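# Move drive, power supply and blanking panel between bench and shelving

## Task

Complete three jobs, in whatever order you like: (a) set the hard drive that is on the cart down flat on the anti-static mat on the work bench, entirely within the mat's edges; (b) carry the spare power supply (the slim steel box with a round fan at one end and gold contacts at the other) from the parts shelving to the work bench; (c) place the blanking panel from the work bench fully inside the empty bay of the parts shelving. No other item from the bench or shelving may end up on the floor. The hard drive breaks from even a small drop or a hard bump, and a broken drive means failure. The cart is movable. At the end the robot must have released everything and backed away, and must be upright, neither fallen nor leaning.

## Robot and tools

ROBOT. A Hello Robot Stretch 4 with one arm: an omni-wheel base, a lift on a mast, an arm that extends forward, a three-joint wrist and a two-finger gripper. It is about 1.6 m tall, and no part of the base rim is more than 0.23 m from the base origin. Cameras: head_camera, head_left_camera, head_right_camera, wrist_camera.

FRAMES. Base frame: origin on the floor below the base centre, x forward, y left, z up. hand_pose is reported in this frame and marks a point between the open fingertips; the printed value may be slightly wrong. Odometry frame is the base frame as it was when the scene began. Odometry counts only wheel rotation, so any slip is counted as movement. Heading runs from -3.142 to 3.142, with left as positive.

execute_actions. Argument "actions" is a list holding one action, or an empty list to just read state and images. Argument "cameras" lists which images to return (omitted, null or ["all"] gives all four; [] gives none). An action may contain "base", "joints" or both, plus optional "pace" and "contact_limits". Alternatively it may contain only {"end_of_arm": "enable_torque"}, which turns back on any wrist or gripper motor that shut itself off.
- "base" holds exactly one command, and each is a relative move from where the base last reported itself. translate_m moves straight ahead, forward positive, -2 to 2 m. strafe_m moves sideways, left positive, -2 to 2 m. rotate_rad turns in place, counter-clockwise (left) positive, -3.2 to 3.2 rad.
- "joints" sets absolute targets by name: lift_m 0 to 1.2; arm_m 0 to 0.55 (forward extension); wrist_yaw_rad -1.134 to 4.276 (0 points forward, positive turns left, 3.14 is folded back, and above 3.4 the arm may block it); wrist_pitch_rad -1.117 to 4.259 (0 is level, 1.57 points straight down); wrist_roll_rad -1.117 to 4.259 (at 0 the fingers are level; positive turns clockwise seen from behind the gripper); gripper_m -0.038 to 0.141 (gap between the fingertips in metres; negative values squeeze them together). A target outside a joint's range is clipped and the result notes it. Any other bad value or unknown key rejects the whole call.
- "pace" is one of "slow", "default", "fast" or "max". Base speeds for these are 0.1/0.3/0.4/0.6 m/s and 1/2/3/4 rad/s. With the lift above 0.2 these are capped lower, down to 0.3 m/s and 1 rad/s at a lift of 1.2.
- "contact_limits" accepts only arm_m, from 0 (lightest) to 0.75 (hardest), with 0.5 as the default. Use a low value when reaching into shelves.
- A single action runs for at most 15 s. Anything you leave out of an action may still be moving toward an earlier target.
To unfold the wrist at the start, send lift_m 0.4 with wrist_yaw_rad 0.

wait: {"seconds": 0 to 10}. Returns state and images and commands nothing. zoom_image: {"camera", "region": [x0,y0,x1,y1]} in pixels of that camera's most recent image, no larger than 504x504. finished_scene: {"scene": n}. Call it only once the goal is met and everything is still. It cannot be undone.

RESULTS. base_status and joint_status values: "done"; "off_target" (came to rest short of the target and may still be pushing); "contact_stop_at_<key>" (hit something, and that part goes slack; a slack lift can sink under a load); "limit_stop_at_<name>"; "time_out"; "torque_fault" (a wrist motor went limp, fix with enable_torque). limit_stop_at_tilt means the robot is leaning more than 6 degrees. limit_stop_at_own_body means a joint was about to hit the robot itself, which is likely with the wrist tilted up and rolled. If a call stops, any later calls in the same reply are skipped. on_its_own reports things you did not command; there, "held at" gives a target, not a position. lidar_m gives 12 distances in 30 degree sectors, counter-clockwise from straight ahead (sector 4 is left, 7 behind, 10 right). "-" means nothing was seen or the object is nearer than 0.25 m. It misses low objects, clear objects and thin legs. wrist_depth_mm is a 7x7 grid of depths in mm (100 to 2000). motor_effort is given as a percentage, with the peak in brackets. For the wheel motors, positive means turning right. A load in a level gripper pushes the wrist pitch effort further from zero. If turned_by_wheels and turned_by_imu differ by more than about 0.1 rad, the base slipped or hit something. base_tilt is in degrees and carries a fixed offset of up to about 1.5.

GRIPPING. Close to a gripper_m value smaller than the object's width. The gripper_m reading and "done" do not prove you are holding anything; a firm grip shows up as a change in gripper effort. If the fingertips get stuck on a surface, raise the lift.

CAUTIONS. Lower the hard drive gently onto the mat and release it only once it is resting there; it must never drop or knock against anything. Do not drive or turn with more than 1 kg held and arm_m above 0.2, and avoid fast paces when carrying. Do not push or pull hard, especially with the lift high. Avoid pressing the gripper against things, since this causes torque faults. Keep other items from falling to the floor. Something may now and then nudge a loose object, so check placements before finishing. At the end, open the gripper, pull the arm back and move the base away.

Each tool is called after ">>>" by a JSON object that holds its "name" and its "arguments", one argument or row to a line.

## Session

>>> {"name": "execute_actions", "arguments": {
  "actions": [
    {"joints":{"lift_m":0.6,"wrist_yaw_rad":0}}
  ]
}}

Scene clock: 2.50 s.
base_odometry: x=+0.000 y=+0.000 heading=+0.000 (m, m, rad; odometry frame)
turned_by_wheels: +0.000 (rad since the last result)
turned_by_imu: +0.000 (rad since the last result)
base_tilt: forward=-0.3 right=-0.2 (deg)
lidar_m: 1.75 2.42 1.17 1.29 1.93 1.95 1.69 1.33 0.96 0.97 2.11 1.99
base_status: not commanded
joint_positions: lift_m=+0.600 arm_m=+0.001 wrist_yaw_rad=+0.001 wrist_pitch_rad=+0.012 wrist_roll_rad=+0.019 gripper_m=+0.057
joint_status: all done
motor_effort: lift_m=+23(23) arm_m=+0(0) wrist_yaw_rad=-3(9) wrist_pitch_rad=-6(7) wrist_roll_rad=-1(1) gripper_m=-3(0) wheel_0=+0(0) wheel_1=+0(0) wheel_2=+0(0) (%)
hand_pose: x=+0.4602 y=-0.0873 z=+0.7744 quat_wxyz=(+1.000, +0.010, +0.006, +0.000) (m; base frame)
wrist_depth_mm: - - - - 1983 1756 1537 / - - - - 1863 1661 1576 / - - - - 1863 1708 1537 / - - - - 1863 1708 1537 / - - - - 1863 1708 1499 / - - 211 - 220 1756 1537 / 1921 1983 1863 976 1661 1661 1537
pictures: head_camera, head_left_camera, head_right_camera, wrist_camera
camera_calibration (this result's frames):
wrist_camera: T_world_to_cam=[[0.0340228, -0.999304, -0.0153029, -0.078994], [0.0194109, 0.0159696, -0.999684, 0.830292], [0.999233, 0.033715, 0.0199408, -0.246637], [0, 0, 0, 1]] pos_world=[0.233019, -0.0838831, 0.833739]
Images, in order (width x height): head_camera 420x560, head_left_camera 420x672, head_right_camera 420x672, wrist_camera 616x392.

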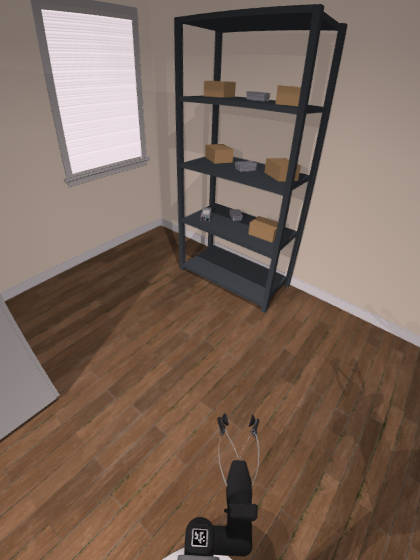

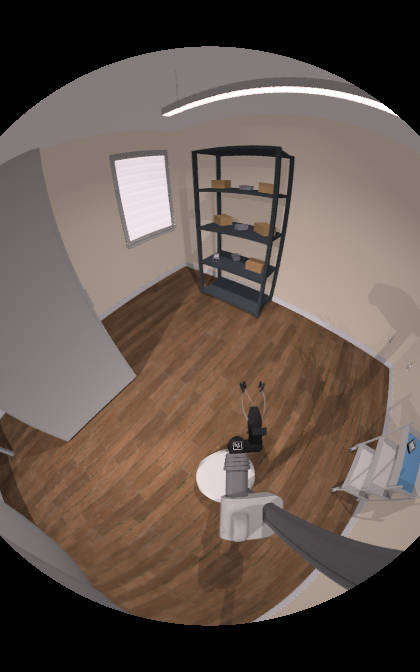

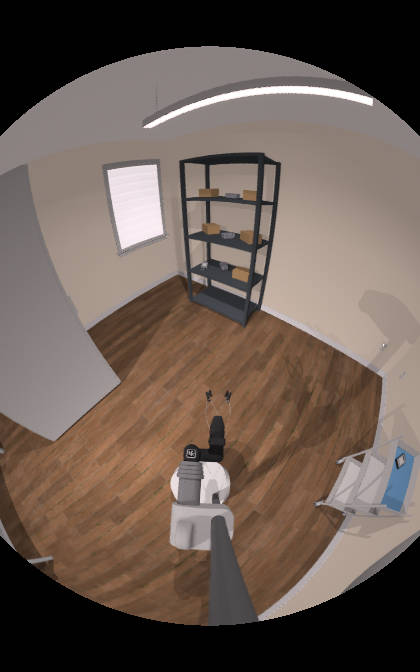

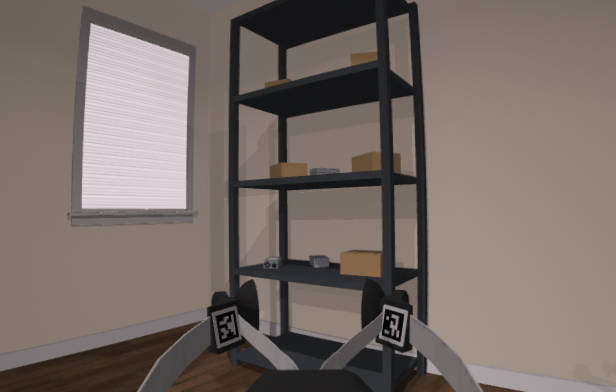

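>>> {"name": "execute_actions", "arguments": {
  "actions": [
    {"base":{"rotate_rad":-1.4},"joints":{"lift_m":1.1,"wrist_pitch_rad":1.57,"gripper_m":0.14,"wrist_roll_rad":0}}
  ],
  "cameras": ["head_camera","head_right_camera"]
}}

Scene clock: 10.37 s.
base_odometry: x=+0.000 y=+0.000 heading=-1.400 (m, m, rad; odometry frame)
turned_by_wheels: -1.400 (rad since the last result)
turned_by_imu: -1.390 (rad since the last result)
base_tilt: forward=-0.4 right=-0.3 (deg)
lidar_m: 1.07 2.06 1.74 1.92 1.20 1.21 1.42 1.88 2.47 1.52 1.31 0.95
base_status: done
joint_positions: lift_m=+1.100 arm_m=+0.001 wrist_yaw_rad=+0.000 wrist_pitch_rad=+1.570 wrist_roll_rad=+0.000 gripper_m=+0.140
joint_status: all done
motor_effort: lift_m=+23(25) arm_m=+0(0) wrist_yaw_rad=-2(3) wrist_pitch_rad=+1(5) wrist_roll_rad=+0(0) gripper_m=+2(5) wheel_0=+0(5) wheel_1=+0(5) wheel_2=-1(6) (%)
hand_pose: x=+0.1720 y=-0.0874 z=+0.9894 quat_wxyz=(+0.707, +0.000, +0.707, +0.000) (m; base frame)
wrist_depth_mm: 1281 1281 1255 1255 1255 1255 1229 / 1255 1229 1281 1229 1255 1229 1255 / 1255 1229 1255 1229 1229 1229 1229 / 1255 1229 1229 1229 1205 1229 1229 / 1229 1229 1229 1008 1205 1229 1205 / 1229 1205 1008 991 1205 1182 1205 / 1182 1205 1205 152 1205 1182 1205
pictures: head_camera, head_right_camera
Images, in order (width x height): head_camera 420x560, head_right_camera 420x672.

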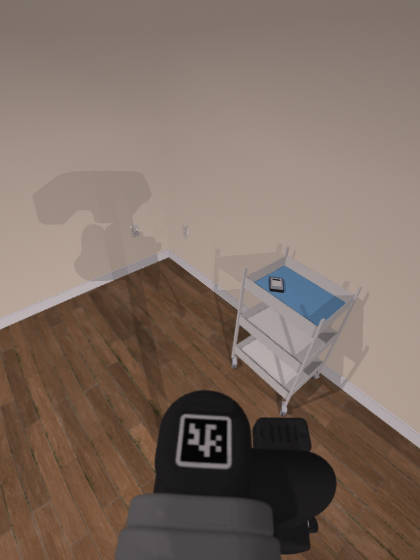

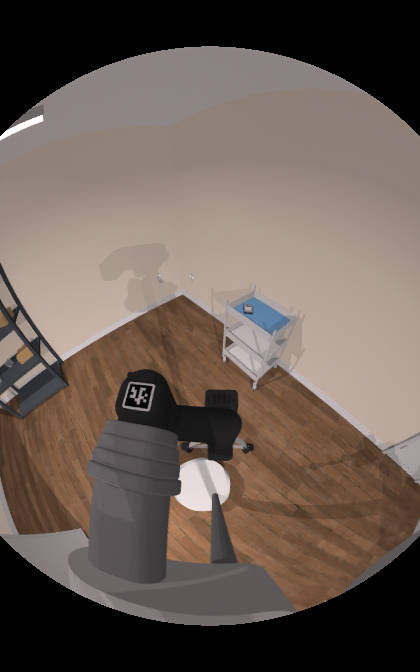

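>>> {"name": "execute_actions", "arguments": {
  "actions": [
    {"base":{"rotate_rad":-0.195}}
  ],
  "cameras": []
}}

>>> {"name": "execute_actions", "arguments": {
  "actions": [
    {"base":{"translate_m":0.5},"joints":{"arm_m":0.55,"lift_m":1.0}}
  ],
  "cameras": ["wrist_camera"]
}}

Scene clock: 26.80 s.
base_odometry: x=+0.000 y=+0.000 heading=-1.595 (m, m, rad; odometry frame)
turned_by_wheels: -0.195 (rad since the last result)
turned_by_imu: -0.194 (rad since the last result)
base_tilt: forward=-0.3 right=-0.1 (deg)
lidar_m: 0.98 2.06 2.07 1.74 2.47 1.20 1.30 1.91 1.92 1.71 1.34 0.97
base_status: done
joint_positions: lift_m=+1.100 arm_m=+0.001 wrist_yaw_rad=+0.000 wrist_pitch_rad=+1.570 wrist_roll_rad=+0.000 gripper_m=+0.140
joint_status: not commanded
motor_effort: lift_m=+23(23) arm_m=+0(0) wrist_yaw_rad=+0(1) wrist_pitch_rad=+1(1) wrist_roll_rad=-1(1) gripper_m=-2(1) wheel_0=+2(4) wheel_1=+2(5) wheel_2=+1(5) (%)
hand_pose: x=+0.1720 y=-0.0874 z=+0.9894 quat_wxyz=(+0.707, +0.000, +0.707, +0.000) (m; base frame)
wrist_depth_mm: 1255 1255 1255 1255 1255 1229 1255 / 1255 1255 1255 1255 1255 1229 1229 / 1255 1255 1255 1229 1229 1229 1229 / 1229 1229 1229 1229 1205 1205 1229 / 1229 1229 1205 1008 1229 1205 1229 / 1229 1205 976 991 1205 1182 1205 / 1205 1205 1205 152 1182 1182 1205
pictures: none
No camera images: the call's "cameras" was empty. Leave "cameras" out to get every camera's image.

Scene clock: 29.93 s.
base_odometry: x=-0.012 y=-0.500 heading=-1.595 (m, m, rad; odometry frame)
turned_by_wheels: +0.000 (rad since the last result)
turned_by_imu: +0.002 (rad since the last result)
base_tilt: forward=-0.3 right=-0.1 (deg)
lidar_m: 0.55 1.47 1.77 1.72 2.09 1.61 1.72 2.29 2.57 1.16 0.91 0.48
base_status: done
joint_positions: lift_m=+1.000 arm_m=+0.548 wrist_yaw_rad=+0.000 wrist_pitch_rad=+1.570 wrist_roll_rad=+0.000 gripper_m=+0.140
joint_status: all done
motor_effort: lift_m=+17(20) arm_m=+8(9) wrist_yaw_rad=-2(2) wrist_pitch_rad=+1(1) wrist_roll_rad=-1(1) gripper_m=+3(2) wheel_0=+0(6) wheel_1=+0(5) wheel_2=+1(9) (%)
hand_pose: x=+0.7196 y=-0.0874 z=+0.8899 quat_wxyz=(+0.707, +0.000, +0.707, +0.000) (m; base frame)
wrist_depth_mm: 1138 1160 991 640 469 368 315 / 1160 1160 1138 455 455 445 368 / 1160 1138 1138 455 452 452 449 / 1118 1118 452 433 449 449 469 / 1098 1138 445 433 445 445 442 / 1118 332 442 442 442 436 439 / 1078 1078 1078 152 436 439 427
pictures: wrist_camera
camera_calibration (this result's frames):
wrist_camera: T_world_to_cam=[[0.00460835, -0.999421, -0.0336983, -0.048669], [-0.999464, -0.00351136, -0.0325401, 0.811598], [0.032403, 0.0338302, -0.998902, 1.09433], [0, 0, 0, 1]] pos_world=[0.775928, -0.0828125, 1.1179]
Images, in order (width x height): wrist_camera 616x392.

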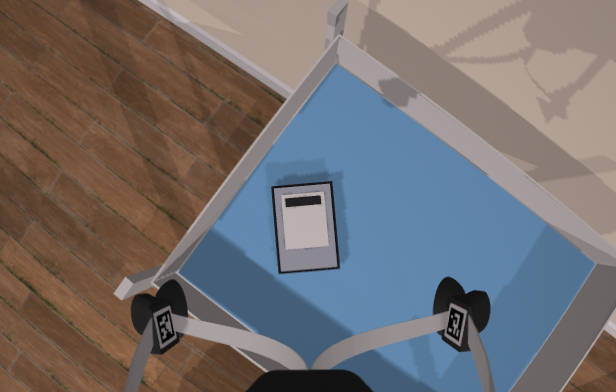

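>>> {"name": "execute_actions", "arguments": {
  "actions": [
    {"base":{"translate_m":0.036},"joints":{"wrist_roll_rad":-0.07,"gripper_m":0.095,"lift_m":0.86},"pace":"slow"}
  ],
  "cameras": ["wrist_camera"]
}}

Scene clock: 40.83 s.
base_odometry: x=-0.013 y=-0.536 heading=-1.595 (m, m, rad; odometry frame)
turned_by_wheels: +0.000 (rad since the last result)
turned_by_imu: +0.000 (rad since the last result)
base_tilt: forward=-0.3 right=-0.2 (deg)
lidar_m: 0.50 1.43 1.75 1.71 2.06 1.62 1.76 2.29 2.48 1.17 0.90 0.45
base_status: done
joint_positions: lift_m=+0.860 arm_m=+0.548 wrist_yaw_rad=+0.000 wrist_pitch_rad=+1.570 wrist_roll_rad=-0.070 gripper_m=+0.095
joint_status: all done
motor_effort: lift_m=+15(16) arm_m=+9(9) wrist_yaw_rad=-3(3) wrist_pitch_rad=+0(0) wrist_roll_rad=-2(3) gripper_m=-2(4) wheel_0=+0(3) wheel_1=+0(2) wheel_2=+1(7) (%)
hand_pose: x=+0.7196 y=-0.0874 z=+0.7501 quat_wxyz=(+0.707, -0.025, +0.706, +0.025) (m; base frame)
wrist_depth_mm: 1008 1025 976 609 279 320 - / 991 991 991 314 314 296 320 / 976 991 991 310 310 309 270 / 976 976 307 310 309 309 306 / 976 960 307 291 306 306 306 / 960 304 219 289 219 304 301 / 237 267 301 148 301 300 301
pictures: wrist_camera
camera_calibration (this result's frames):
wrist_camera: T_world_to_cam=[[0.0741966, -0.996676, -0.0336357, -0.103268], [-0.996793, -0.0731072, -0.0325377, 0.799042], [0.0299706, 0.0359421, -0.998904, 0.956532], [0, 0, 0, 1]] pos_world=[0.775474, -0.0788888, 0.978009]
Images, in order (width x height): wrist_camera 616x392.

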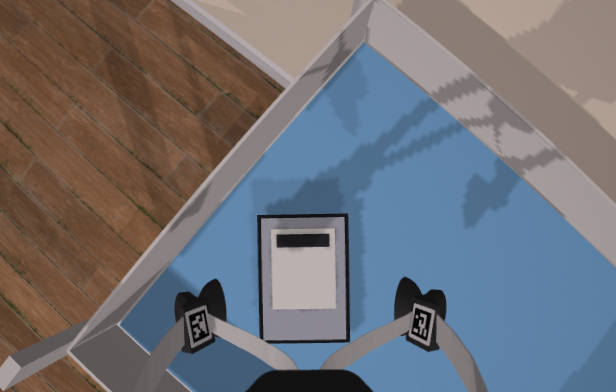

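>>> {"name": "execute_actions", "arguments": {
  "actions": [
    {"base":{"strafe_m":0.006},"joints":{"lift_m":0.793},"pace":"slow"}
  ],
  "cameras": ["wrist_camera"]
}}

>>> {"name": "execute_actions", "arguments": {
  "actions": [
    {"joints":{"gripper_m":0.03},"pace":"slow"}
  ],
  "cameras": []
}}

>>> {"name": "execute_actions", "arguments": {
  "actions": [
    {"joints":{"lift_m":0.85},"pace":"slow"}
  ],
  "cameras": ["wrist_camera"]
}}

Scene clock: 52.93 s.
base_odometry: x=-0.007 y=-0.536 heading=-1.594 (m, m, rad; odometry frame)
turned_by_wheels: +0.000 (rad since the last result)
turned_by_imu: +0.000 (rad since the last result)
base_tilt: forward=-0.4 right=-0.2 (deg)
lidar_m: 0.50 1.43 1.75 1.71 2.08 1.63 1.78 2.32 2.51 1.16 0.88 0.46
base_status: done
joint_positions: lift_m=+0.794 arm_m=+0.548 wrist_yaw_rad=+0.000 wrist_pitch_rad=+1.571 wrist_roll_rad=-0.070 gripper_m=+0.095
joint_status: all done
motor_effort: lift_m=+12(16) arm_m=+8(9) wrist_yaw_rad=-2(3) wrist_pitch_rad=-3(3) wrist_roll_rad=-2(1) gripper_m=+1(5) wheel_0=+0(5) wheel_1=+2(2) wheel_2=+1(0) (%)
hand_pose: x=+0.7193 y=-0.0874 z=+0.6833 quat_wxyz=(+0.707, -0.025, +0.707, +0.025) (m; base frame)
wrist_depth_mm: 946 946 946 246 249 212 271 / 931 931 931 246 248 246 208 / 931 931 240 246 245 245 243 / 917 917 243 243 243 243 243 / 917 233 243 225 241 241 240 / 904 240 225 225 224 239 238 / 213 238 238 223 237 237 -
pictures: wrist_camera
camera_calibration (this result's frames):
wrist_camera: T_world_to_cam=[[0.0741548, -0.996677, -0.0337143, -0.105406], [-0.996828, -0.0731012, -0.0314793, 0.795864], [0.0289101, 0.0359417, -0.998936, 0.89066], [0, 0, 0, 1]] pos_world=[0.775406, -0.0788892, 0.911212]
Images, in order (width x height): wrist_camera 616x392.

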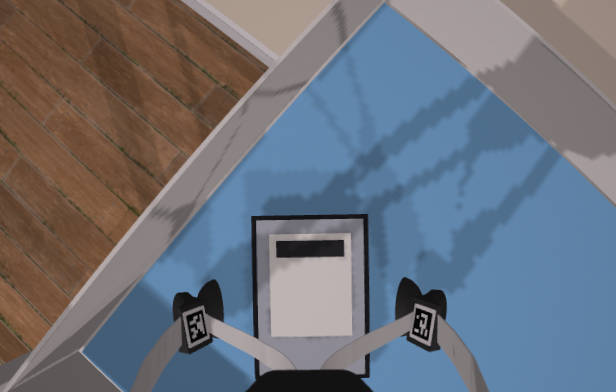

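Scene clock: 55.57 s.
base_odometry: x=-0.007 y=-0.536 heading=-1.594 (m, m, rad; odometry frame)
turned_by_wheels: +0.000 (rad since the last result)
turned_by_imu: +0.000 (rad since the last result)
base_tilt: forward=-0.2 right=-0.2 (deg)
lidar_m: 0.53 1.41 1.75 1.69 2.08 1.62 1.77 2.34 2.51 1.17 0.90 0.46
base_status: not commanded
joint_positions: lift_m=+0.793 arm_m=+0.548 wrist_yaw_rad=+0.000 wrist_pitch_rad=+1.570 wrist_roll_rad=-0.070 gripper_m=+0.030
joint_status: all done
motor_effort: lift_m=+16(16) arm_m=+9(9) wrist_yaw_rad=-1(3) wrist_pitch_rad=+1(3) wrist_roll_rad=-2(2) gripper_m=-19(22) wheel_0=+0(1) wheel_1=+2(2) wheel_2=+0(0) (%)
hand_pose: x=+0.7197 y=-0.0874 z=+0.6830 quat_wxyz=(+0.707, -0.025, +0.706, +0.025) (m; base frame)
wrist_depth_mm: 931 931 931 227 246 214 - / 946 917 931 243 245 243 208 / 917 931 232 243 243 242 240 / 904 931 241 240 241 240 240 / 904 228 239 223 238 238 238 / 904 238 217 220 208 236 236 / 213 236 228 220 235 234 -
pictures: none
No camera images: the call's "cameras" was empty. Leave "cameras" out to get every camera's image.

Scene clock: 56.93 s.
base_odometry: x=-0.007 y=-0.536 heading=-1.594 (m, m, rad; odometry frame)
turned_by_wheels: +0.000 (rad since the last result)
turned_by_imu: +0.000 (rad since the last result)
base_tilt: forward=-0.3 right=-0.1 (deg)
lidar_m: 0.52 1.43 1.75 1.72 2.06 1.62 1.76 2.32 2.50 1.17 0.90 0.47
base_status: not commanded
joint_positions: lift_m=+0.850 arm_m=+0.548 wrist_yaw_rad=+0.000 wrist_pitch_rad=+1.570 wrist_roll_rad=-0.070 gripper_m=+0.030
joint_status: all done
motor_effort: lift_m=+24(25) arm_m=+9(8) wrist_yaw_rad=-1(2) wrist_pitch_rad=+1(1) wrist_roll_rad=-1(1) gripper_m=-22(19) wheel_0=-1(1) wheel_1=+2(2) wheel_2=+0(0) (%)
hand_pose: x=+0.7197 y=-0.0874 z=+0.7393 quat_wxyz=(+0.707, -0.025, +0.706, +0.025) (m; base frame)
wrist_depth_mm: 1008 1008 960 621 274 325 282 / 991 976 991 301 301 263 324 / 976 976 976 300 298 298 260 / 976 976 298 298 297 296 296 / 960 960 296 222 296 294 293 / 960 294 216 221 208 293 290 / 229 252 255 220 289 289 290
pictures: wrist_camera
camera_calibration (this result's frames):
wrist_camera: T_world_to_cam=[[0.0742788, -0.99667, -0.0336249, -0.103699], [-0.996783, -0.0731846, -0.0326812, 0.798832], [0.0301115, 0.0359443, -0.9989, 0.945712], [0, 0, 0, 1]] pos_world=[0.775488, -0.0788845, 0.967292]
Images, in order (width x height): wrist_camera 616x392.

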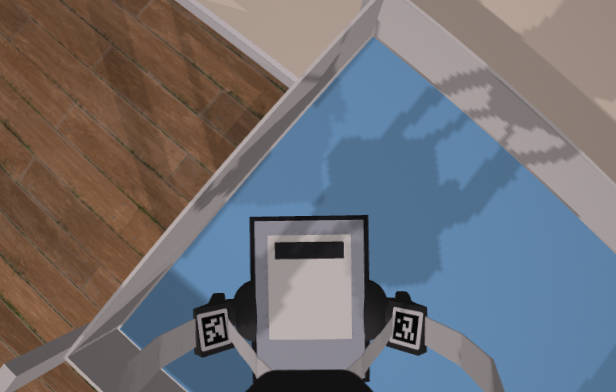

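>>> {"name": "execute_actions", "arguments": {
  "actions": [
    {"joints":{"lift_m":1.1},"pace":"slow"}
  ],
  "cameras": []
}}

>>> {"name": "execute_actions", "arguments": {
  "actions": [
    {"joints":{"arm_m":0.1,"wrist_roll_rad":0}}
  ],
  "cameras": []
}}

>>> {"name": "execute_actions", "arguments": {
  "actions": [
    {"base":{"rotate_rad":-1.7},"pace":"slow"}
  ],
  "cameras": ["head_camera","head_left_camera","head_right_camera"]
}}

Scene clock: 71.10 s.
base_odometry: x=-0.007 y=-0.536 heading=-1.594 (m, m, rad; odometry frame)
turned_by_wheels: +0.000 (rad since the last result)
turned_by_imu: -0.001 (rad since the last result)
base_tilt: forward=-0.3 right=-0.1 (deg)
lidar_m: 0.52 1.41 1.74 1.71 2.07 1.65 1.76 2.29 2.51 1.14 0.90 0.47
base_status: not commanded
joint_positions: lift_m=+1.100 arm_m=+0.548 wrist_yaw_rad=+0.000 wrist_pitch_rad=+1.570 wrist_roll_rad=-0.070 gripper_m=+0.030
joint_status: all done
motor_effort: lift_m=+24(26) arm_m=+9(8) wrist_yaw_rad=-3(3) wrist_pitch_rad=+1(1) wrist_roll_rad=-1(1) gripper_m=-22(20) wheel_0=+0(1) wheel_1=+3(2) wheel_2=+0(0) (%)
hand_pose: x=+0.7197 y=-0.0874 z=+0.9893 quat_wxyz=(+0.707, -0.025, +0.706, +0.025) (m; base frame)
wrist_depth_mm: 1229 1281 1042 627 436 336 282 / 1281 1255 1255 878 554 399 325 / 1255 1229 1229 1118 554 508 397 / 1205 1229 1229 549 549 603 492 / 1229 1229 549 223 544 544 640 / 1205 1205 216 220 207 539 517 / 1205 1205 699 219 535 492 1160
pictures: none
No camera images: the call's "cameras" was empty. Leave "cameras" out to get every camera's image.

Scene clock: 73.50 s.
base_odometry: x=-0.007 y=-0.536 heading=-1.594 (m, m, rad; odometry frame)
turned_by_wheels: +0.000 (rad since the last result)
turned_by_imu: +0.000 (rad since the last result)
base_tilt: forward=-0.3 right=-0.1 (deg)
lidar_m: 0.53 1.42 1.75 1.70 2.07 1.65 1.75 2.31 2.52 1.16 0.91 0.46
base_status: not commanded
joint_positions: lift_m=+1.100 arm_m=+0.102 wrist_yaw_rad=+0.000 wrist_pitch_rad=+1.570 wrist_roll_rad=+0.000 gripper_m=+0.030
joint_status: all done
motor_effort: lift_m=+24(24) arm_m=-9(9) wrist_yaw_rad=-1(1) wrist_pitch_rad=-1(1) wrist_roll_rad=+0(1) gripper_m=-20(21) wheel_0=+0(1) wheel_1=+2(2) wheel_2=+1(1) (%)
hand_pose: x=+0.2725 y=-0.0874 z=+0.9893 quat_wxyz=(+0.707, +0.000, +0.707, +0.000) (m; base frame)
wrist_depth_mm: 1281 1255 1255 564 559 564 723 / 1255 1255 1229 831 559 559 842 / 1255 1229 1255 1229 759 1182 1042 / 1229 1229 1229 1229 1229 1229 1205 / 1205 1205 1229 222 1229 1205 1205 / 1229 1205 216 220 208 1182 1205 / 1205 1205 603 219 1182 1182 1182
pictures: none
No camera images: the call's "cameras" was empty. Leave "cameras" out to get every camera's image.

Scene clock: 76.47 s.
base_odometry: x=-0.007 y=-0.536 heading=+2.989 (m, m, rad; odometry frame)
turned_by_wheels: -1.700 (rad since the last result)
turned_by_imu: -1.687 (rad since the last result)
base_tilt: forward=-0.3 right=-0.2 (deg)
lidar_m: 1.32 0.92 0.47 0.48 1.26 1.78 1.68 1.80 1.62 1.65 2.33 2.31
base_status: done
joint_positions: lift_m=+1.100 arm_m=+0.102 wrist_yaw_rad=+0.000 wrist_pitch_rad=+1.570 wrist_roll_rad=+0.000 gripper_m=+0.030
joint_status: not commanded
motor_effort: lift_m=+24(24) arm_m=-9(9) wrist_yaw_rad=-3(1) wrist_pitch_rad=-1(1) wrist_roll_rad=+0(0) gripper_m=-24(18) wheel_0=+1(6) wheel_1=+1(3) wheel_2=+0(5) (%)
hand_pose: x=+0.2726 y=-0.0874 z=+0.9893 quat_wxyz=(+0.707, +0.000, +0.707, +0.000) (m; base frame)
wrist_depth_mm: 960 1229 1255 1255 1255 1255 1229 / 1025 1255 1255 1255 1229 1229 1255 / 1138 1255 1229 1255 1229 1205 1229 / 1160 1229 1205 1229 1229 1229 1229 / 831 1205 1229 223 1205 1205 1229 / 820 1205 216 220 207 1205 1205 / 1060 1205 603 219 1205 1182 1182
pictures: head_camera, head_left_camera, head_right_camera
Images, in order (width x height): head_camera 420x560, head_left_camera 420x672, head_right_camera 420x672.

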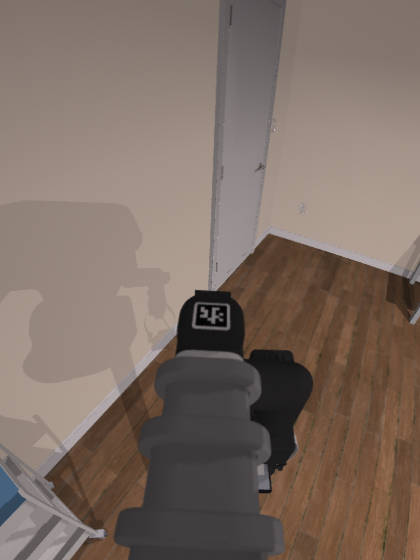

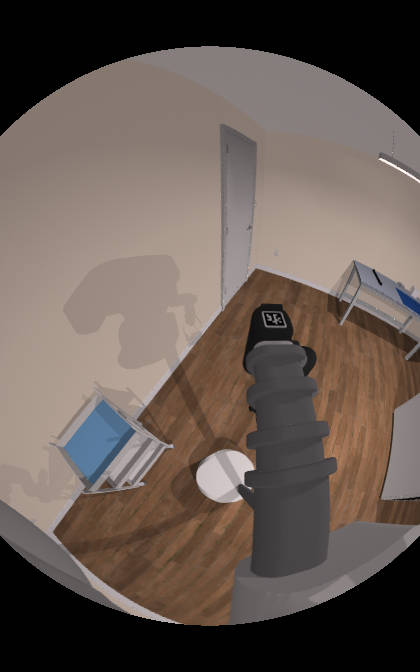

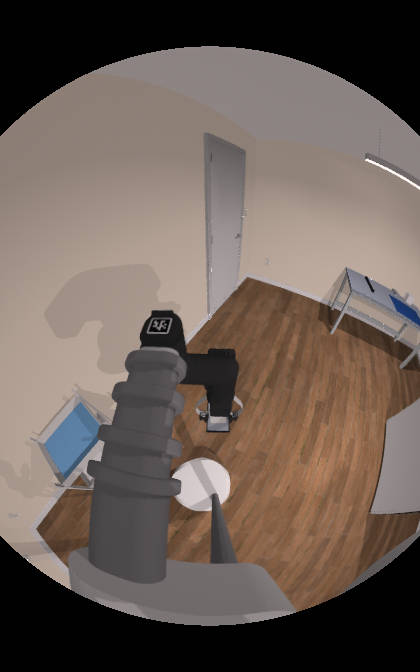

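>>> {"name": "execute_actions", "arguments": {
  "actions": [
    {"base":{"rotate_rad":-0.75},"pace":"slow"}
  ],
  "cameras": []
}}

>>> {"name": "execute_actions", "arguments": {
  "actions": [
    {"base":{"translate_m":1.4}}
  ],
  "cameras": ["head_camera","head_right_camera"]
}}

Scene clock: 85.53 s.
base_odometry: x=-0.007 y=-0.536 heading=+2.239 (m, m, rad; odometry frame)
turned_by_wheels: -0.750 (rad since the last result)
turned_by_imu: -0.745 (rad since the last result)
base_tilt: forward=-0.3 right=-0.2 (deg)
lidar_m: 2.31 1.80 1.05 0.89 0.47 0.59 1.77 1.74 1.68 2.82 1.64 1.88
base_status: done
joint_positions: lift_m=+1.100 arm_m=+0.102 wrist_yaw_rad=+0.000 wrist_pitch_rad=+1.570 wrist_roll_rad=+0.000 gripper_m=+0.030
joint_status: not commanded
motor_effort: lift_m=+24(24) arm_m=-9(9) wrist_yaw_rad=+0(1) wrist_pitch_rad=-1(1) wrist_roll_rad=+0(0) gripper_m=-23(21) wheel_0=+2(6) wheel_1=+1(4) wheel_2=+0(5) (%)
hand_pose: x=+0.2726 y=-0.0874 z=+0.9893 quat_wxyz=(+0.707, +0.000, +0.707, +0.000) (m; base frame)
wrist_depth_mm: 1255 1255 1255 1255 1229 1255 1255 / 1281 1255 1229 1255 1229 1255 1255 / 1229 1229 1255 1229 1229 1229 1229 / 1229 1255 1205 1229 1205 1205 1229 / 1229 1229 1205 223 1205 1205 1229 / 1205 1205 216 220 208 1205 1205 / 1205 1205 603 220 1160 1182 1205
pictures: none
No camera images: the call's "cameras" was empty. Leave "cameras" out to get every camera's image.

Scene clock: 91.77 s.
base_odometry: x=-0.874 y=+0.563 heading=+2.239 (m, m, rad; odometry frame)
turned_by_wheels: +0.000 (rad since the last result)
turned_by_imu: +0.005 (rad since the last result)
base_tilt: forward=-0.4 right=-0.2 (deg)
lidar_m: 0.92 1.60 1.43 1.24 1.25 1.47 1.79 2.74 1.46 1.28 1.65 1.00
base_status: done
joint_positions: lift_m=+1.100 arm_m=+0.102 wrist_yaw_rad=+0.000 wrist_pitch_rad=+1.570 wrist_roll_rad=+0.000 gripper_m=+0.030
joint_status: not commanded
motor_effort: lift_m=+24(24) arm_m=-9(9) wrist_yaw_rad=-1(1) wrist_pitch_rad=+0(1) wrist_roll_rad=+0(0) gripper_m=-22(20) wheel_0=+0(6) wheel_1=-1(4) wheel_2=+2(8) (%)
hand_pose: x=+0.2726 y=-0.0874 z=+0.9893 quat_wxyz=(+0.707, +0.000, +0.707, +0.000) (m; base frame)
wrist_depth_mm: 1255 1281 1255 1229 1255 1255 1255 / 1255 1255 1255 1255 1255 1255 1255 / 1229 1255 1255 1229 1229 1229 1229 / 1255 1229 1229 1229 1229 1229 1255 / 1229 1229 1205 223 1205 1205 1205 / 1229 1205 216 220 208 1205 1182 / 1205 1182 603 219 1205 1182 1205
pictures: head_camera, head_right_camera
Images, in order (width x height): head_camera 420x560, head_right_camera 420x672.

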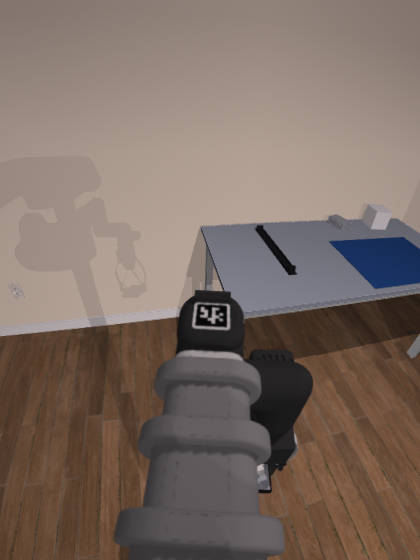

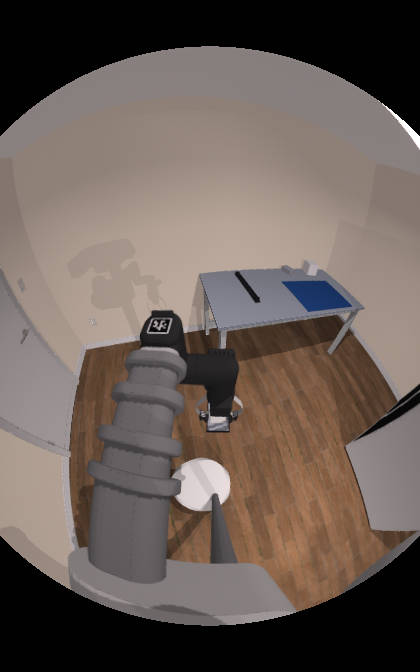

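>>> {"name": "execute_actions", "arguments": {
  "actions": [
    {"base":{"rotate_rad":0.21},"pace":"slow"}
  ],
  "cameras": []
}}

>>> {"name": "execute_actions", "arguments": {
  "actions": [
    {"base":{"translate_m":0.48}}
  ],
  "cameras": []
}}

>>> {"name": "execute_actions", "arguments": {
  "actions": [
    {"base":{"strafe_m":-1.2}}
  ],
  "cameras": ["head_camera","head_right_camera","wrist_camera"]
}}

Scene clock: 107.97 s.
base_odometry: x=-0.874 y=+0.563 heading=+2.449 (m, m, rad; odometry frame)
turned_by_wheels: +0.210 (rad since the last result)
turned_by_imu: +0.208 (rad since the last result)
base_tilt: forward=-0.3 right=-0.1 (deg)
lidar_m: 1.06 1.66 1.29 1.23 1.28 1.60 3.13 2.73 1.34 1.26 1.27 0.90
base_status: done
joint_positions: lift_m=+1.100 arm_m=+0.102 wrist_yaw_rad=+0.000 wrist_pitch_rad=+1.570 wrist_roll_rad=+0.000 gripper_m=+0.030
joint_status: not commanded
motor_effort: lift_m=+24(24) arm_m=-9(9) wrist_yaw_rad=-1(0) wrist_pitch_rad=-1(1) wrist_roll_rad=-1(0) gripper_m=-21(24) wheel_0=-1(2) wheel_1=-2(4) wheel_2=-2(5) (%)
hand_pose: x=+0.2726 y=-0.0874 z=+0.9893 quat_wxyz=(+0.707, +0.000, +0.707, +0.000) (m; base frame)
wrist_depth_mm: 1255 1255 1281 1255 1255 1255 1255 / 1255 1255 1229 1255 1255 1229 1229 / 1255 1229 1255 1229 1255 1229 1229 / 1229 1255 1229 1229 1205 1205 1205 / 1229 1229 1205 223 1229 1229 1205 / 1205 1205 216 221 208 1205 1205 / 1205 1205 603 219 1182 1205 1205
pictures: none
No camera images: the call's "cameras" was empty. Leave "cameras" out to get every camera's image.

Scene clock: 111.03 s.
base_odometry: x=-1.244 y=+0.869 heading=+2.449 (m, m, rad; odometry frame)
turned_by_wheels: +0.000 (rad since the last result)
turned_by_imu: +0.002 (rad since the last result)
base_tilt: forward=-0.3 right=-0.2 (deg)
lidar_m: 1.05 1.15 1.30 1.24 1.32 1.77 3.61 1.87 1.39 1.72 0.54 0.47
base_status: done
joint_positions: lift_m=+1.100 arm_m=+0.102 wrist_yaw_rad=+0.000 wrist_pitch_rad=+1.570 wrist_roll_rad=+0.000 gripper_m=+0.030
joint_status: not commanded
motor_effort: lift_m=+24(24) arm_m=-8(8) wrist_yaw_rad=+0(1) wrist_pitch_rad=+0(1) wrist_roll_rad=+0(0) gripper_m=-21(21) wheel_0=+0(6) wheel_1=+1(5) wheel_2=+0(6) (%)
hand_pose: x=+0.2726 y=-0.0874 z=+0.9893 quat_wxyz=(+0.707, +0.000, +0.707, +0.000) (m; base frame)
wrist_depth_mm: 1281 1255 1281 1255 1255 459 462 / 1255 1255 1255 1229 1255 459 459 / 1229 1229 1229 1229 1229 455 455 / 1205 1229 1229 1205 1229 1229 1229 / 1229 1229 1205 222 1205 1205 1229 / 1229 1205 217 220 208 1205 1205 / 1205 1205 603 219 1182 1182 1182
pictures: none
No camera images: the call's "cameras" was empty. Leave "cameras" out to get every camera's image.

Scene clock: 116.37 s.
base_odometry: x=-0.477 y=+1.793 heading=+2.449 (m, m, rad; odometry frame)
turned_by_wheels: +0.000 (rad since the last result)
turned_by_imu: +0.007 (rad since the last result)
base_tilt: forward=-0.4 right=-0.1 (deg)
lidar_m: 0.40 0.42 0.57 2.44 2.53 2.82 0.56 0.59 0.78 1.25 0.56 0.42
base_status: done
joint_positions: lift_m=+1.100 arm_m=+0.102 wrist_yaw_rad=+0.000 wrist_pitch_rad=+1.570 wrist_roll_rad=+0.000 gripper_m=+0.030
joint_status: not commanded
motor_effort: lift_m=+23(24) arm_m=-9(9) wrist_yaw_rad=-1(1) wrist_pitch_rad=+0(0) wrist_roll_rad=+0(0) gripper_m=-19(21) wheel_0=+1(8) wheel_1=+1(4) wheel_2=-1(1) (%)
hand_pose: x=+0.2726 y=-0.0874 z=+0.9894 quat_wxyz=(+0.707, +0.000, +0.707, +0.000) (m; base frame)
wrist_depth_mm: 469 466 466 462 459 459 462 / 459 462 459 459 459 455 459 / 462 455 462 459 459 455 455 / 1255 1229 1205 1229 1229 1205 1205 / 1229 1229 1229 222 1182 1205 1205 / 1229 1229 217 221 208 1205 1205 / 1182 1205 603 219 1182 1205 1182
pictures: head_camera, head_right_camera, wrist_camera
camera_calibration (this result's frames):
wrist_camera: T_world_to_cam=[[0.00439243, -0.999422, -0.0336996, -0.0431978], [-0.999475, -0.00330579, -0.0322331, 0.367737], [0.0321031, 0.0338235, -0.998912, 1.20824], [0, 0, 0, 1]] pos_world=[0.328945, -0.0828241, 1.21732]
Images, in order (width x height): head_camera 420x560, head_right_camera 420x672, wrist_camera 616x392.

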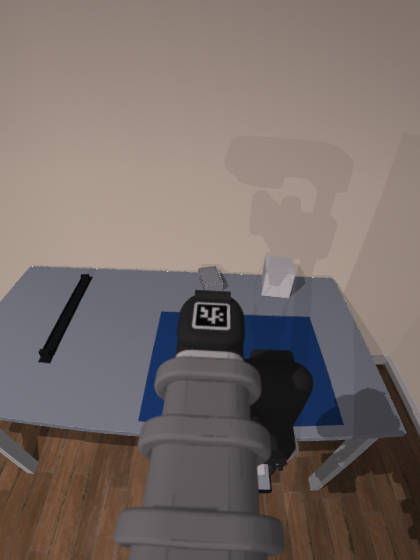

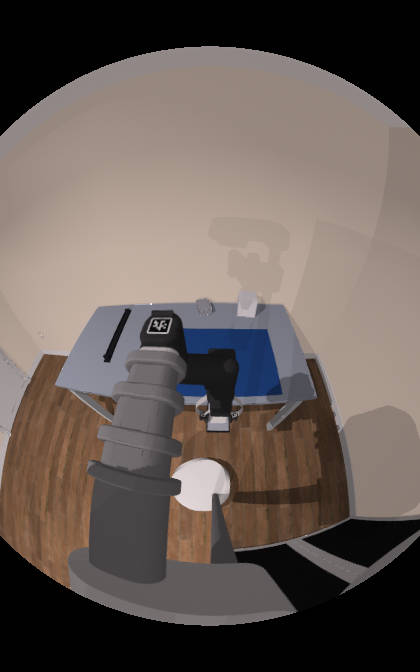

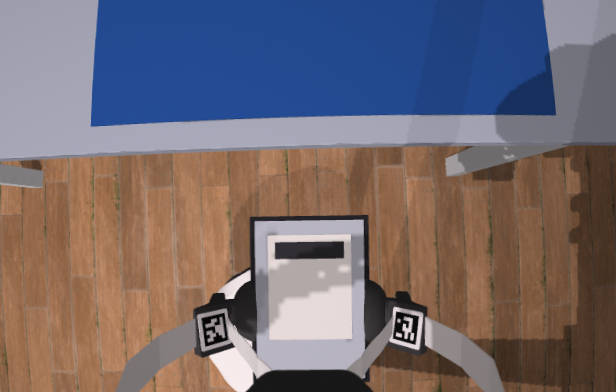

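>>> {"name": "execute_actions", "arguments": {
  "actions": [
    {"joints":{"arm_m":0.45},"pace":"slow"}
  ],
  "cameras": []
}}

>>> {"name": "execute_actions", "arguments": {
  "actions": [
    {"joints":{"lift_m":0.92},"pace":"slow"}
  ],
  "cameras": ["wrist_camera"]
}}

Scene clock: 126.87 s.
base_odometry: x=-0.477 y=+1.793 heading=+2.449 (m, m, rad; odometry frame)
turned_by_wheels: +0.000 (rad since the last result)
turned_by_imu: -0.001 (rad since the last result)
base_tilt: forward=-0.3 right=-0.1 (deg)
lidar_m: 0.39 0.42 0.59 2.45 2.54 2.88 0.57 0.58 0.81 1.26 0.57 0.41
base_status: not commanded
joint_positions: lift_m=+1.100 arm_m=+0.448 wrist_yaw_rad=+0.000 wrist_pitch_rad=+1.570 wrist_roll_rad=+0.000 gripper_m=+0.030
joint_status: all done
motor_effort: lift_m=+23(23) arm_m=+9(10) wrist_yaw_rad=-1(2) wrist_pitch_rad=-1(0) wrist_roll_rad=+1(0) gripper_m=-22(21) wheel_0=+1(1) wheel_1=+1(1) wheel_2=+0(0) (%)
hand_pose: x=+0.6195 y=-0.0874 z=+0.9894 quat_wxyz=(+0.707, +0.000, +0.707, +0.000) (m; base frame)
wrist_depth_mm: 462 462 466 459 459 455 459 / 462 459 459 455 459 452 452 / 455 452 455 452 452 452 452 / 455 452 452 449 449 449 445 / 452 445 445 222 445 442 445 / 445 442 216 220 208 439 442 / 442 439 329 219 439 436 439
pictures: none
No camera images: the call's "cameras" was empty. Leave "cameras" out to get every camera's image.

Scene clock: 129.10 s.
base_odometry: x=-0.477 y=+1.793 heading=+2.449 (m, m, rad; odometry frame)
turned_by_wheels: +0.000 (rad since the last result)
turned_by_imu: +0.000 (rad since the last result)
base_tilt: forward=-0.2 right=-0.1 (deg)
lidar_m: 0.38 0.40 0.58 2.46 2.57 2.86 0.58 0.56 0.80 1.24 0.59 0.43
base_status: not commanded
joint_positions: lift_m=+0.920 arm_m=+0.448 wrist_yaw_rad=+0.000 wrist_pitch_rad=+1.570 wrist_roll_rad=+0.000 gripper_m=+0.030
joint_status: all done
motor_effort: lift_m=+16(23) arm_m=+9(9) wrist_yaw_rad=+0(3) wrist_pitch_rad=-1(0) wrist_roll_rad=+0(0) gripper_m=-19(22) wheel_0=+1(1) wheel_1=+1(1) wheel_2=+0(1) (%)
hand_pose: x=+0.6195 y=-0.0874 z=+0.8100 quat_wxyz=(+0.707, +0.000, +0.707, +0.000) (m; base frame)
wrist_depth_mm: 277 276 274 274 274 273 273 / 274 274 273 273 272 271 272 / 272 273 272 271 270 270 270 / 270 270 270 268 267 267 267 / 268 267 266 223 266 265 265 / 267 266 216 220 208 264 263 / 264 263 241 219 262 262 -
pictures: wrist_camera
camera_calibration (this result's frames):
wrist_camera: T_world_to_cam=[[0.00439263, -0.999422, -0.0336996, -0.0507677], [-0.999475, -0.00330599, -0.0322329, 0.708683], [0.0321028, 0.0338235, -0.998912, 1.01789], [0, 0, 0, 1]] pos_world=[0.675857, -0.0828241, 1.03792]
Images, in order (width x height): wrist_camera 616x392.

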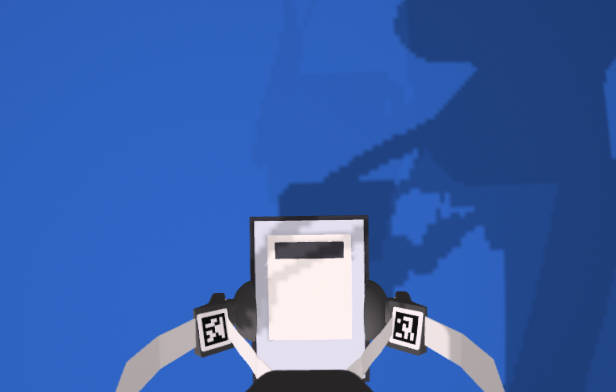

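>>> {"name": "execute_actions", "arguments": {
  "actions": [
    {"joints":{"lift_m":0.895},"pace":"slow"}
  ],
  "cameras": []
}}

>>> {"name": "execute_actions", "arguments": {
  "actions": [
    {"joints":{"gripper_m":0.11},"pace":"slow"}
  ],
  "cameras": []
}}

>>> {"name": "execute_actions", "arguments": {
  "actions": [
    {"joints":{"lift_m":1.0}}
  ],
  "cameras": ["wrist_camera"]
}}

>>> {"name": "execute_actions", "arguments": {
  "actions": [
    {"base":{"strafe_m":0.7},"joints":{"arm_m":0.55},"pace":"fast"}
  ],
  "cameras": ["wrist_camera","head_right_camera"]
}}

Scene clock: 139.77 s.
base_odometry: x=-0.477 y=+1.793 heading=+2.449 (m, m, rad; odometry frame)
turned_by_wheels: +0.000 (rad since the last result)
turned_by_imu: +0.000 (rad since the last result)
base_tilt: forward=-0.4 right=-0.2 (deg)
lidar_m: 0.39 0.42 0.58 2.45 2.56 2.87 0.57 0.59 0.79 1.26 0.57 0.42
base_status: not commanded
joint_positions: lift_m=+0.895 arm_m=+0.448 wrist_yaw_rad=+0.000 wrist_pitch_rad=+1.570 wrist_roll_rad=+0.000 gripper_m=+0.030
joint_status: all done
motor_effort: lift_m=+16(16) arm_m=+9(9) wrist_yaw_rad=-1(1) wrist_pitch_rad=+0(0) wrist_roll_rad=+0(0) gripper_m=-22(21) wheel_0=+1(1) wheel_1=+0(0) wheel_2=+0(0) (%)
hand_pose: x=+0.6195 y=-0.0874 z=+0.7850 quat_wxyz=(+0.707, +0.000, +0.707, +0.000) (m; base frame)
wrist_depth_mm: 249 250 250 249 248 248 - / 249 248 248 247 247 247 247 / 247 246 245 245 245 244 245 / 246 244 245 243 243 242 242 / 243 243 243 223 241 240 240 / 240 241 217 221 208 239 238 / 239 239 229 219 237 236 -
pictures: none
No camera images: the call's "cameras" was empty. Leave "cameras" out to get every camera's image.

Scene clock: 143.00 s.
base_odometry: x=-0.477 y=+1.793 heading=+2.449 (m, m, rad; odometry frame)
turned_by_wheels: +0.000 (rad since the last result)
turned_by_imu: +0.000 (rad since the last result)
base_tilt: forward=-0.3 right=-0.1 (deg)
lidar_m: 0.38 0.43 0.59 2.46 2.56 2.86 0.57 0.57 0.80 1.26 0.57 0.42
base_status: not commanded
joint_positions: lift_m=+0.895 arm_m=+0.448 wrist_yaw_rad=+0.000 wrist_pitch_rad=+1.571 wrist_roll_rad=+0.000 gripper_m=+0.110
joint_status: all done
motor_effort: lift_m=+16(16) arm_m=+9(9) wrist_yaw_rad=+0(2) wrist_pitch_rad=-2(3) wrist_roll_rad=+0(0) gripper_m=-1(18) wheel_0=+1(1) wheel_1=+1(1) wheel_2=+0(1) (%)
hand_pose: x=+0.6194 y=-0.0874 z=+0.7850 quat_wxyz=(+0.707, +0.000, +0.707, +0.000) (m; base frame)
wrist_depth_mm: 251 251 251 250 250 248 - / 250 249 249 247 247 247 247 / 247 248 247 246 246 245 244 / 246 245 244 244 244 243 242 / 244 243 242 227 241 241 241 / 241 242 225 225 224 239 239 / 240 239 239 148 238 237 -
pictures: none
No camera images: the call's "cameras" was empty. Leave "cameras" out to get every camera's image.

Scene clock: 144.47 s.
base_odometry: x=-0.477 y=+1.793 heading=+2.449 (m, m, rad; odometry frame)
turned_by_wheels: +0.000 (rad since the last result)
turned_by_imu: +0.000 (rad since the last result)
base_tilt: forward=-0.3 right=-0.2 (deg)
lidar_m: 0.38 0.41 0.57 2.45 2.54 2.85 0.56 0.58 0.79 1.25 0.58 0.40
base_status: not commanded
joint_positions: lift_m=+1.000 arm_m=+0.448 wrist_yaw_rad=+0.000 wrist_pitch_rad=+1.570 wrist_roll_rad=+0.000 gripper_m=+0.110
joint_status: all done
motor_effort: lift_m=+23(24) arm_m=+9(8) wrist_yaw_rad=-1(1) wrist_pitch_rad=-1(1) wrist_roll_rad=+0(0) gripper_m=+0(1) wheel_0=+1(1) wheel_1=+1(1) wheel_2=+0(0) (%)
hand_pose: x=+0.6194 y=-0.0874 z=+0.8894 quat_wxyz=(+0.707, +0.000, +0.707, +0.000) (m; base frame)
wrist_depth_mm: 362 357 359 357 355 355 355 / 355 357 355 355 353 353 351 / 355 351 353 349 351 351 349 / 349 351 349 349 349 347 347 / 349 347 345 329 347 343 343 / 345 343 342 329 343 342 342 / 343 343 340 148 342 338 340
pictures: wrist_camera
camera_calibration (this result's frames):
wrist_camera: T_world_to_cam=[[0.00438291, -0.999422, -0.0337009, -0.0480833], [-0.999484, -0.00330564, -0.0319552, 0.710927], [0.0318254, 0.0338235, -0.998921, 1.09742], [0, 0, 0, 1]] pos_world=[0.675845, -0.0828241, 1.11733]
Images, in order (width x height): wrist_camera 616x392.

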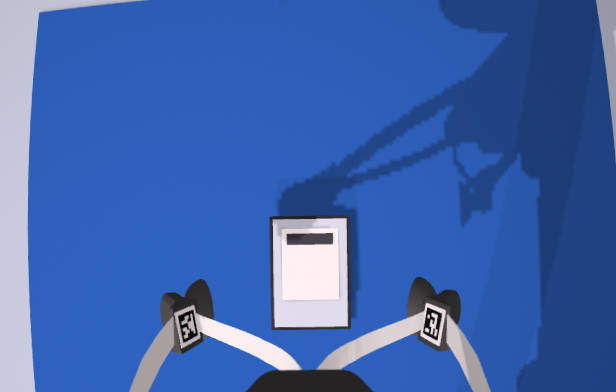

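Scene clock: 147.73 s.
base_odometry: x=-0.924 y=+1.254 heading=+2.449 (m, m, rad; odometry frame)
turned_by_wheels: +0.000 (rad since the last result)
turned_by_imu: -0.004 (rad since the last result)
base_tilt: forward=-0.4 right=-0.2 (deg)
lidar_m: 0.38 0.39 1.59 1.72 1.81 2.29 3.63 1.13 0.97 1.96 0.55 0.41
base_status: done
joint_positions: lift_m=+1.000 arm_m=+0.548 wrist_yaw_rad=+0.000 wrist_pitch_rad=+1.570 wrist_roll_rad=+0.000 gripper_m=+0.110
joint_status: all done
motor_effort: lift_m=+22(23) arm_m=+8(10) wrist_yaw_rad=-2(0) wrist_pitch_rad=+0(1) wrist_roll_rad=+0(0) gripper_m=-2(3) wheel_0=-1(10) wheel_1=-1(10) wheel_2=-1(2) (%)
hand_pose: x=+0.7196 y=-0.0874 z=+0.8895 quat_wxyz=(+0.707, +0.000, +0.707, +0.000) (m; base frame)
wrist_depth_mm: 359 362 359 357 359 357 357 / 357 359 355 355 355 353 355 / 357 357 355 351 353 353 353 / 351 353 351 349 349 349 349 / 349 349 347 349 347 347 347 / 347 347 345 345 342 343 343 / 345 343 343 147 340 340 342
pictures: head_right_camera, wrist_camera
camera_calibration (this result's frames):
wrist_camera: T_world_to_cam=[[0.00458458, -0.999422, -0.0336991, -0.0486673], [-0.999471, -0.00349408, -0.0323481, 0.811364], [0.0322116, 0.0338296, -0.998908, 1.09399], [0, 0, 0, 1]] pos_world=[0.775918, -0.0828135, 1.1174]
Images, in order (width x height): head_right_camera 420x672, wrist_camera 616x392.

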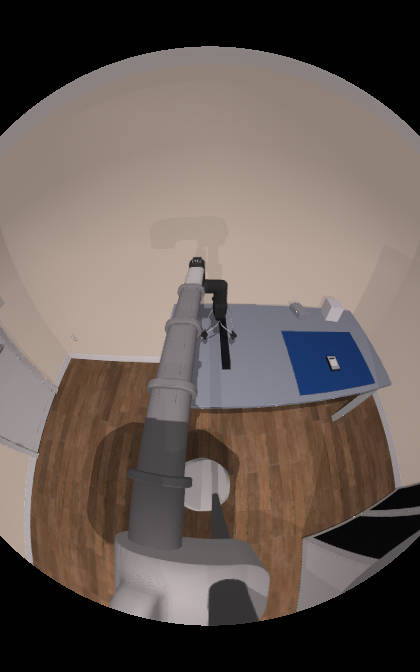

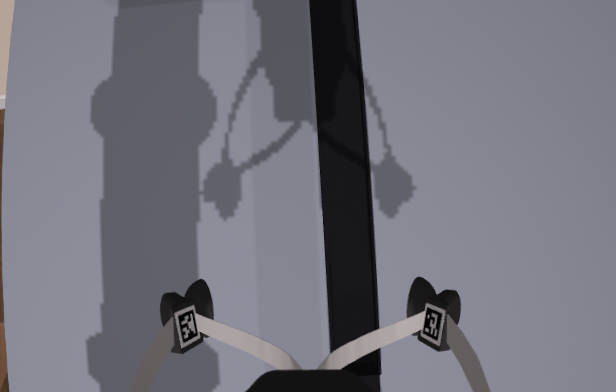

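>>> {"name": "execute_actions", "arguments": {
  "actions": [
    {"base":{"translate_m":0.08},"joints":{"wrist_roll_rad":-0.08,"gripper_m":0.09}}
  ],
  "cameras": []
}}

>>> {"name": "execute_actions", "arguments": {
  "actions": [
    {"base":{"strafe_m":-0.026},"joints":{"lift_m":0.92}}
  ],
  "cameras": ["wrist_camera"]
}}

Scene clock: 155.57 s.
base_odometry: x=-0.986 y=+1.305 heading=+2.449 (m, m, rad; odometry frame)
turned_by_wheels: +0.000 (rad since the last result)
turned_by_imu: +0.000 (rad since the last result)
base_tilt: forward=-0.3 right=-0.2 (deg)
lidar_m: 0.27 0.32 1.49 1.73 1.84 2.37 3.72 1.12 1.01 1.97 0.46 0.31
base_status: done
joint_positions: lift_m=+1.000 arm_m=+0.548 wrist_yaw_rad=+0.000 wrist_pitch_rad=+1.570 wrist_roll_rad=-0.080 gripper_m=+0.090
joint_status: all done
motor_effort: lift_m=+22(22) arm_m=+9(8) wrist_yaw_rad=-1(2) wrist_pitch_rad=+0(0) wrist_roll_rad=-1(3) gripper_m=-5(1) wheel_0=-1(4) wheel_1=+1(4) wheel_2=+0(7) (%)
hand_pose: x=+0.7196 y=-0.0874 z=+0.8895 quat_wxyz=(+0.707, -0.028, +0.706, +0.028) (m; base frame)
wrist_depth_mm: 359 359 359 357 357 357 355 / 357 359 359 357 355 355 355 / 355 355 353 353 351 353 353 / 351 351 351 351 349 347 347 / 351 349 347 349 345 347 347 / 347 347 218 345 216 343 343 / 343 343 342 239 342 343 342
pictures: none
No camera images: the call's "cameras" was empty. Leave "cameras" out to get every camera's image.

Scene clock: 156.90 s.
base_odometry: x=-0.969 y=+1.325 heading=+2.449 (m, m, rad; odometry frame)
turned_by_wheels: +0.000 (rad since the last result)
turned_by_imu: +0.000 (rad since the last result)
base_tilt: forward=-0.4 right=-0.2 (deg)
lidar_m: 0.28 0.32 1.49 1.76 1.87 2.36 3.71 1.07 0.99 1.93 0.44 0.32
base_status: done
joint_positions: lift_m=+0.920 arm_m=+0.549 wrist_yaw_rad=+0.000 wrist_pitch_rad=+1.570 wrist_roll_rad=-0.080 gripper_m=+0.090
joint_status: all done
motor_effort: lift_m=+16(21) arm_m=+8(9) wrist_yaw_rad=-1(2) wrist_pitch_rad=+0(0) wrist_roll_rad=-2(2) gripper_m=-3(1) wheel_0=+0(8) wheel_1=+0(7) wheel_2=+0(1) (%)
hand_pose: x=+0.7196 y=-0.0874 z=+0.8100 quat_wxyz=(+0.707, -0.028, +0.706, +0.028) (m; base frame)
wrist_depth_mm: 279 278 278 274 277 276 276 / 276 277 277 272 274 274 274 / 276 276 273 271 272 273 271 / 272 272 272 268 272 270 270 / 270 270 270 267 268 268 268 / 270 268 218 264 217 266 265 / 266 266 265 206 264 264 264
pictures: wrist_camera
camera_calibration (this result's frames):
wrist_camera: T_world_to_cam=[[0.0840178, -0.995896, -0.0336429, -0.108243], [-0.99603, -0.0829364, -0.0323456, 0.799403], [0.0294227, 0.0362269, -0.99891, 1.01686], [0, 0, 0, 1]] pos_world=[0.775405, -0.0783364, 1.03797]
Images, in order (width x height): wrist_camera 616x392.

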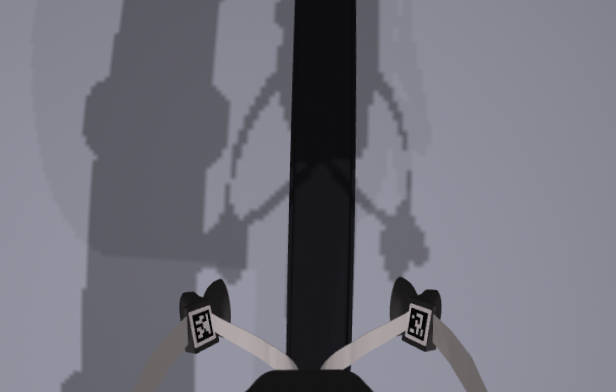

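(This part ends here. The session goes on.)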